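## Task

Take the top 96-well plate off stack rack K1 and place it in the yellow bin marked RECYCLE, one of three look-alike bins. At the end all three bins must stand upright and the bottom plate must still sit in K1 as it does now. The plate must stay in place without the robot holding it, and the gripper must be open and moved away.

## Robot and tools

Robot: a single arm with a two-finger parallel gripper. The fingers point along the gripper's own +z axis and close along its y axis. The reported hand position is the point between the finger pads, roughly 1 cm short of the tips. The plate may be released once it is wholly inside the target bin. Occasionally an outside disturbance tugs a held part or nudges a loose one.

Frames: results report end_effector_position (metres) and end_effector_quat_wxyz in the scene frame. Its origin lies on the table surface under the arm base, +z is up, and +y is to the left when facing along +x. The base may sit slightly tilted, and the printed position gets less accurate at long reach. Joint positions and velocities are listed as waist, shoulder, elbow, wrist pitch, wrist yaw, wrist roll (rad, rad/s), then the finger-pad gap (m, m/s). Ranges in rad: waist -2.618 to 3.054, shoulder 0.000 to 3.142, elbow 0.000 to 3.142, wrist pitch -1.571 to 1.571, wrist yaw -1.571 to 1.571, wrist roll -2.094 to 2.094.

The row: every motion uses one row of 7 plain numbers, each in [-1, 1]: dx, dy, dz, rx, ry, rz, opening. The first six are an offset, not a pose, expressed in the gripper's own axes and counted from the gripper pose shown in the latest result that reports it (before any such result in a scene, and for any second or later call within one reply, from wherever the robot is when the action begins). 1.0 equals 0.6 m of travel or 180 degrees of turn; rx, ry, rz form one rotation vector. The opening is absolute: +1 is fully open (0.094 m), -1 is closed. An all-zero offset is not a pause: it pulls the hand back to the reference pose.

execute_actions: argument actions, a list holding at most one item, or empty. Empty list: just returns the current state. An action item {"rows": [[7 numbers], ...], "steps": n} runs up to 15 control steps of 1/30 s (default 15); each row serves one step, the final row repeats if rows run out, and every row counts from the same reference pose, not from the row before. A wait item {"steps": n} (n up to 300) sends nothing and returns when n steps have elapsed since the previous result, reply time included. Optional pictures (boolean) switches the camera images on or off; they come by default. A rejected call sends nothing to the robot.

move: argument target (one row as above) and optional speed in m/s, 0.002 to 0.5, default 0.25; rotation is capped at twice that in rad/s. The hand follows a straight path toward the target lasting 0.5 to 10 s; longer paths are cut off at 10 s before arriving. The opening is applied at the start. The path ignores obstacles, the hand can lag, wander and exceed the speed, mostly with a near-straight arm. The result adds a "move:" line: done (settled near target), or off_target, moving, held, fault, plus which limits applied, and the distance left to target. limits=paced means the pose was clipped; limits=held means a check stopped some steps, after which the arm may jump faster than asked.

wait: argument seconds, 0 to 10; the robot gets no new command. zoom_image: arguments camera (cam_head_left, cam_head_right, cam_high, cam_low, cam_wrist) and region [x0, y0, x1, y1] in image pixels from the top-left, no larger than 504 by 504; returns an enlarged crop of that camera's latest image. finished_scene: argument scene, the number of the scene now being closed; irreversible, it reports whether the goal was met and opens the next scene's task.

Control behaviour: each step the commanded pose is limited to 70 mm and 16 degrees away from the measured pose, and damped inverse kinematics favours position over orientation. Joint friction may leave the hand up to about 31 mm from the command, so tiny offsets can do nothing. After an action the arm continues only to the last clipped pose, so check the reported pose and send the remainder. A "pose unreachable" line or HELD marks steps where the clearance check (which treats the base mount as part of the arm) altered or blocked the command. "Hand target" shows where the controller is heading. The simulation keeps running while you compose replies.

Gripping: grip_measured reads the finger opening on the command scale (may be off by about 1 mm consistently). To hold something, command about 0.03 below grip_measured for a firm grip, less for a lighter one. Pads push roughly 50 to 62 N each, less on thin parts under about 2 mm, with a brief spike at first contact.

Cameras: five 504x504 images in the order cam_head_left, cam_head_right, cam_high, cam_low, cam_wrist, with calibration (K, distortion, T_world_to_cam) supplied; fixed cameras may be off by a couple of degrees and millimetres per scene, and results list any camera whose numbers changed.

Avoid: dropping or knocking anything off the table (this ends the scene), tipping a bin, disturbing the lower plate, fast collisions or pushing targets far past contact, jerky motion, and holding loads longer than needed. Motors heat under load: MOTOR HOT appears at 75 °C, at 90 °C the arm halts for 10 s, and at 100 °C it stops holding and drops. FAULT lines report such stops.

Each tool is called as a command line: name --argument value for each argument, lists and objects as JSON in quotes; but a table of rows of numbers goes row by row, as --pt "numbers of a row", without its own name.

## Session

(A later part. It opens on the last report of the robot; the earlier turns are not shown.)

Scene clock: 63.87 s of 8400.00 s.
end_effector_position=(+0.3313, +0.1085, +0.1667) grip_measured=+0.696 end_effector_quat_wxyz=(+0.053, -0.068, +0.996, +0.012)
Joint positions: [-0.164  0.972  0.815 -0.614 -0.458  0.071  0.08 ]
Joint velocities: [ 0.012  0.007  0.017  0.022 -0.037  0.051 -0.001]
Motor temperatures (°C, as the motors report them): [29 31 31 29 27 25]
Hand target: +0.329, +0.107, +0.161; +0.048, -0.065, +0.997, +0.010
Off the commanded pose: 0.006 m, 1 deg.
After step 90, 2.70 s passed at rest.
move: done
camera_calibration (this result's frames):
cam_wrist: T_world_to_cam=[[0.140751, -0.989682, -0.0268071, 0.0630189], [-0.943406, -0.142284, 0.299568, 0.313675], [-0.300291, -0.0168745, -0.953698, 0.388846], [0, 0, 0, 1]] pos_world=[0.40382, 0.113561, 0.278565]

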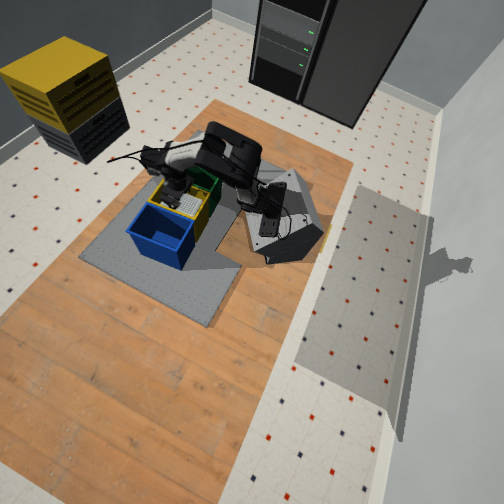

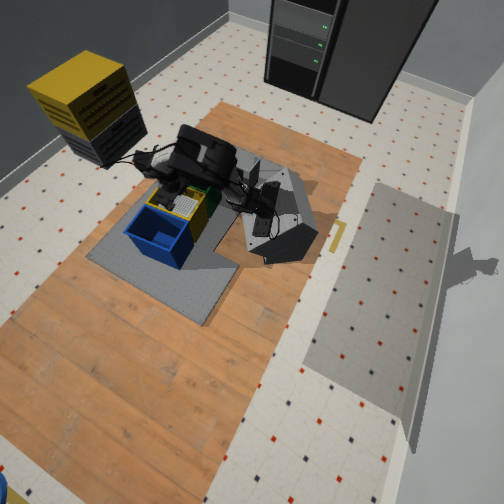

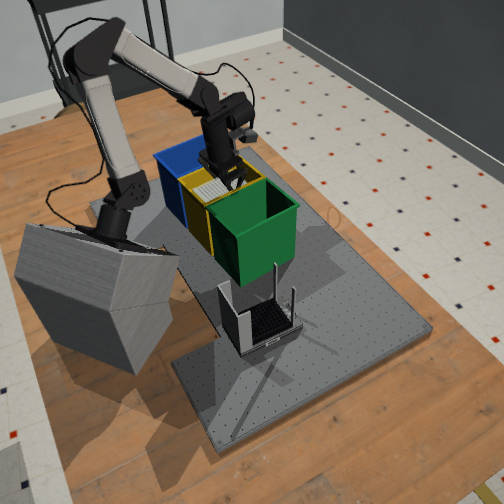

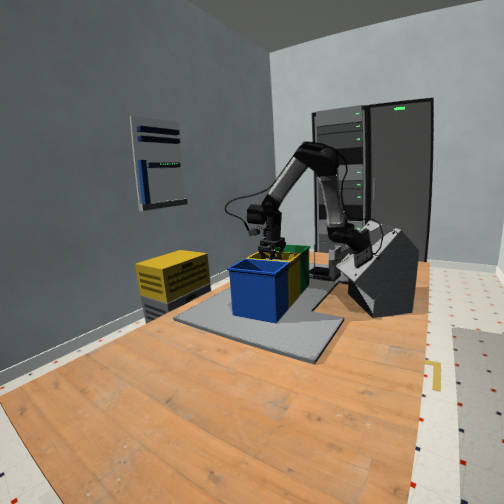

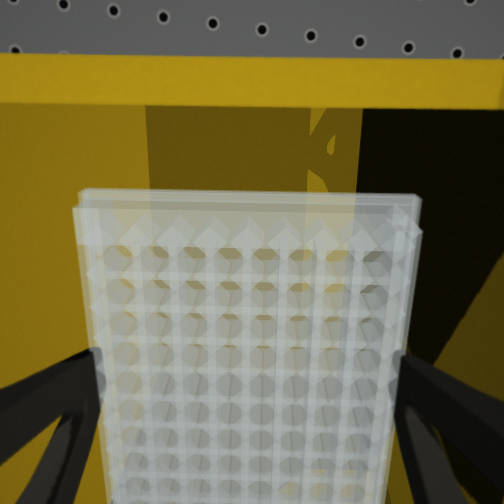

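execute_actions --actions '[{"rows":[[0,0,0,0,0,0,0.8]],"steps":12}]' --pictures false

move --target '[-0.035,0,-0.175,0,-0.08,0,0.8]' --speed 0.15

Scene clock: 69.10 s of 8400.00 s.
end_effector_position=(+0.3316, +0.1084, +0.1668) grip_measured=+0.799 end_effector_quat_wxyz=(+0.053, -0.068, +0.996, +0.011)
Joint positions: [-0.164  0.972  0.815 -0.613 -0.457  0.071  0.084]
Joint velocities: [ 0.002  0.002  0.002 -0.051 -0.037  0.022 -0.   ]
Motor temperatures (°C, as the motors report them): [29 31 31 29 27 25]
Hand target: +0.331, +0.108, +0.167; +0.053, -0.068, +0.996, +0.012
Off the commanded pose: 0.000 m, 0 deg.
Steps of this call (steps 1 to 90: nothing new was sent; then 1.83 s passed at rest; steps 91 to 102: all 12 steps of this action). Readings (end_effector_position):
91: (+0.3316, +0.1084, +0.1668)
92: (+0.3316, +0.1084, +0.1668)
94: (+0.3316, +0.1084, +0.1668)
98: (+0.3316, +0.1084, +0.1668)
102: the state above

Scene clock: 70.83 s of 8400.00 s.
end_effector_position=(+0.3388, +0.1049, +0.2673) grip_measured=+0.799 end_effector_quat_wxyz=(+0.169, -0.059, +0.984, +0.019)
Joint positions: [-0.567  0.711  0.894 -0.85  -0.762 -0.074  0.084]
Joint velocities: [ 0.007  0.002 -0.002 -0.007 -0.037  0.037 -0.   ]
Motor temperatures (°C, as the motors report them): [29 31 31 29 27 25]
Hand target: +0.342, +0.109, +0.275; +0.179, -0.069, +0.981, +0.017
Off the commanded pose: 0.007 m, 1 deg.
move: done
camera_calibration (this result's frames):
cam_wrist: T_world_to_cam=[[0.129006, -0.991291, -0.0264364, 0.065132], [-0.989056, -0.130548, 0.0687421, 0.366133], [-0.0715947, 0.017279, -0.997284, 0.417554], [0, 0, 0, 1]] pos_world=[0.383618, 0.105148, 0.392973]

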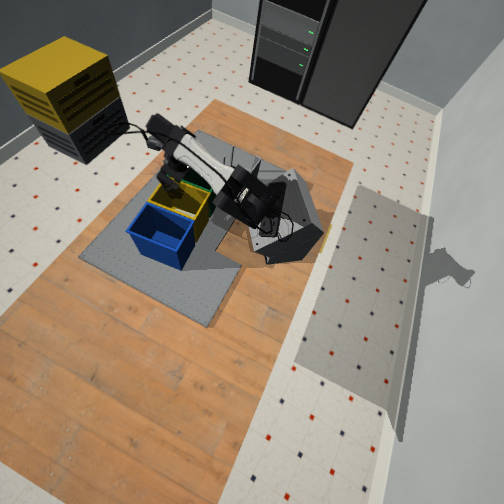

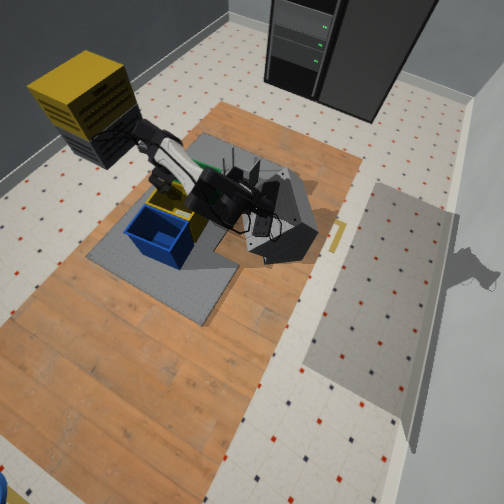

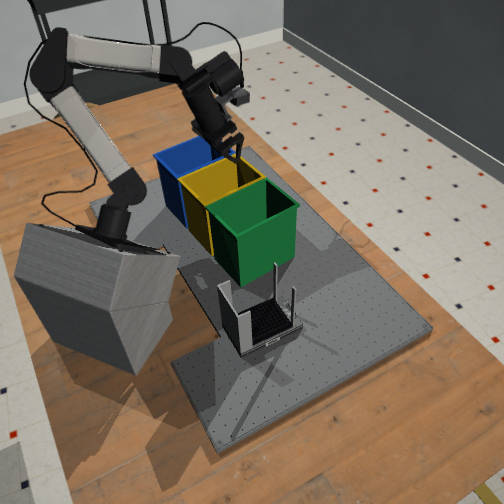

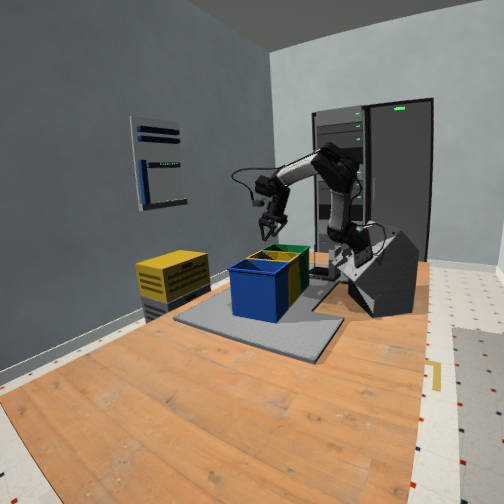

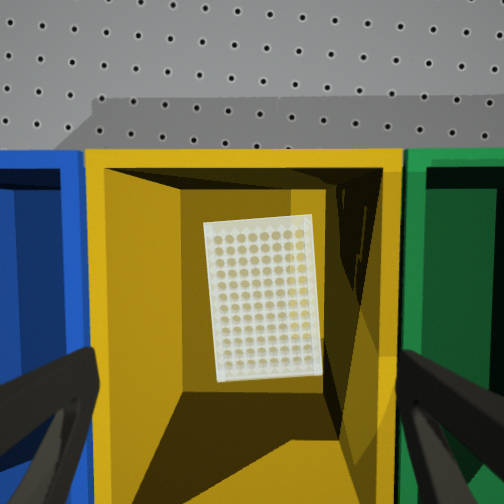

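finished_scene --scene 2

The scene is finished: the task was done.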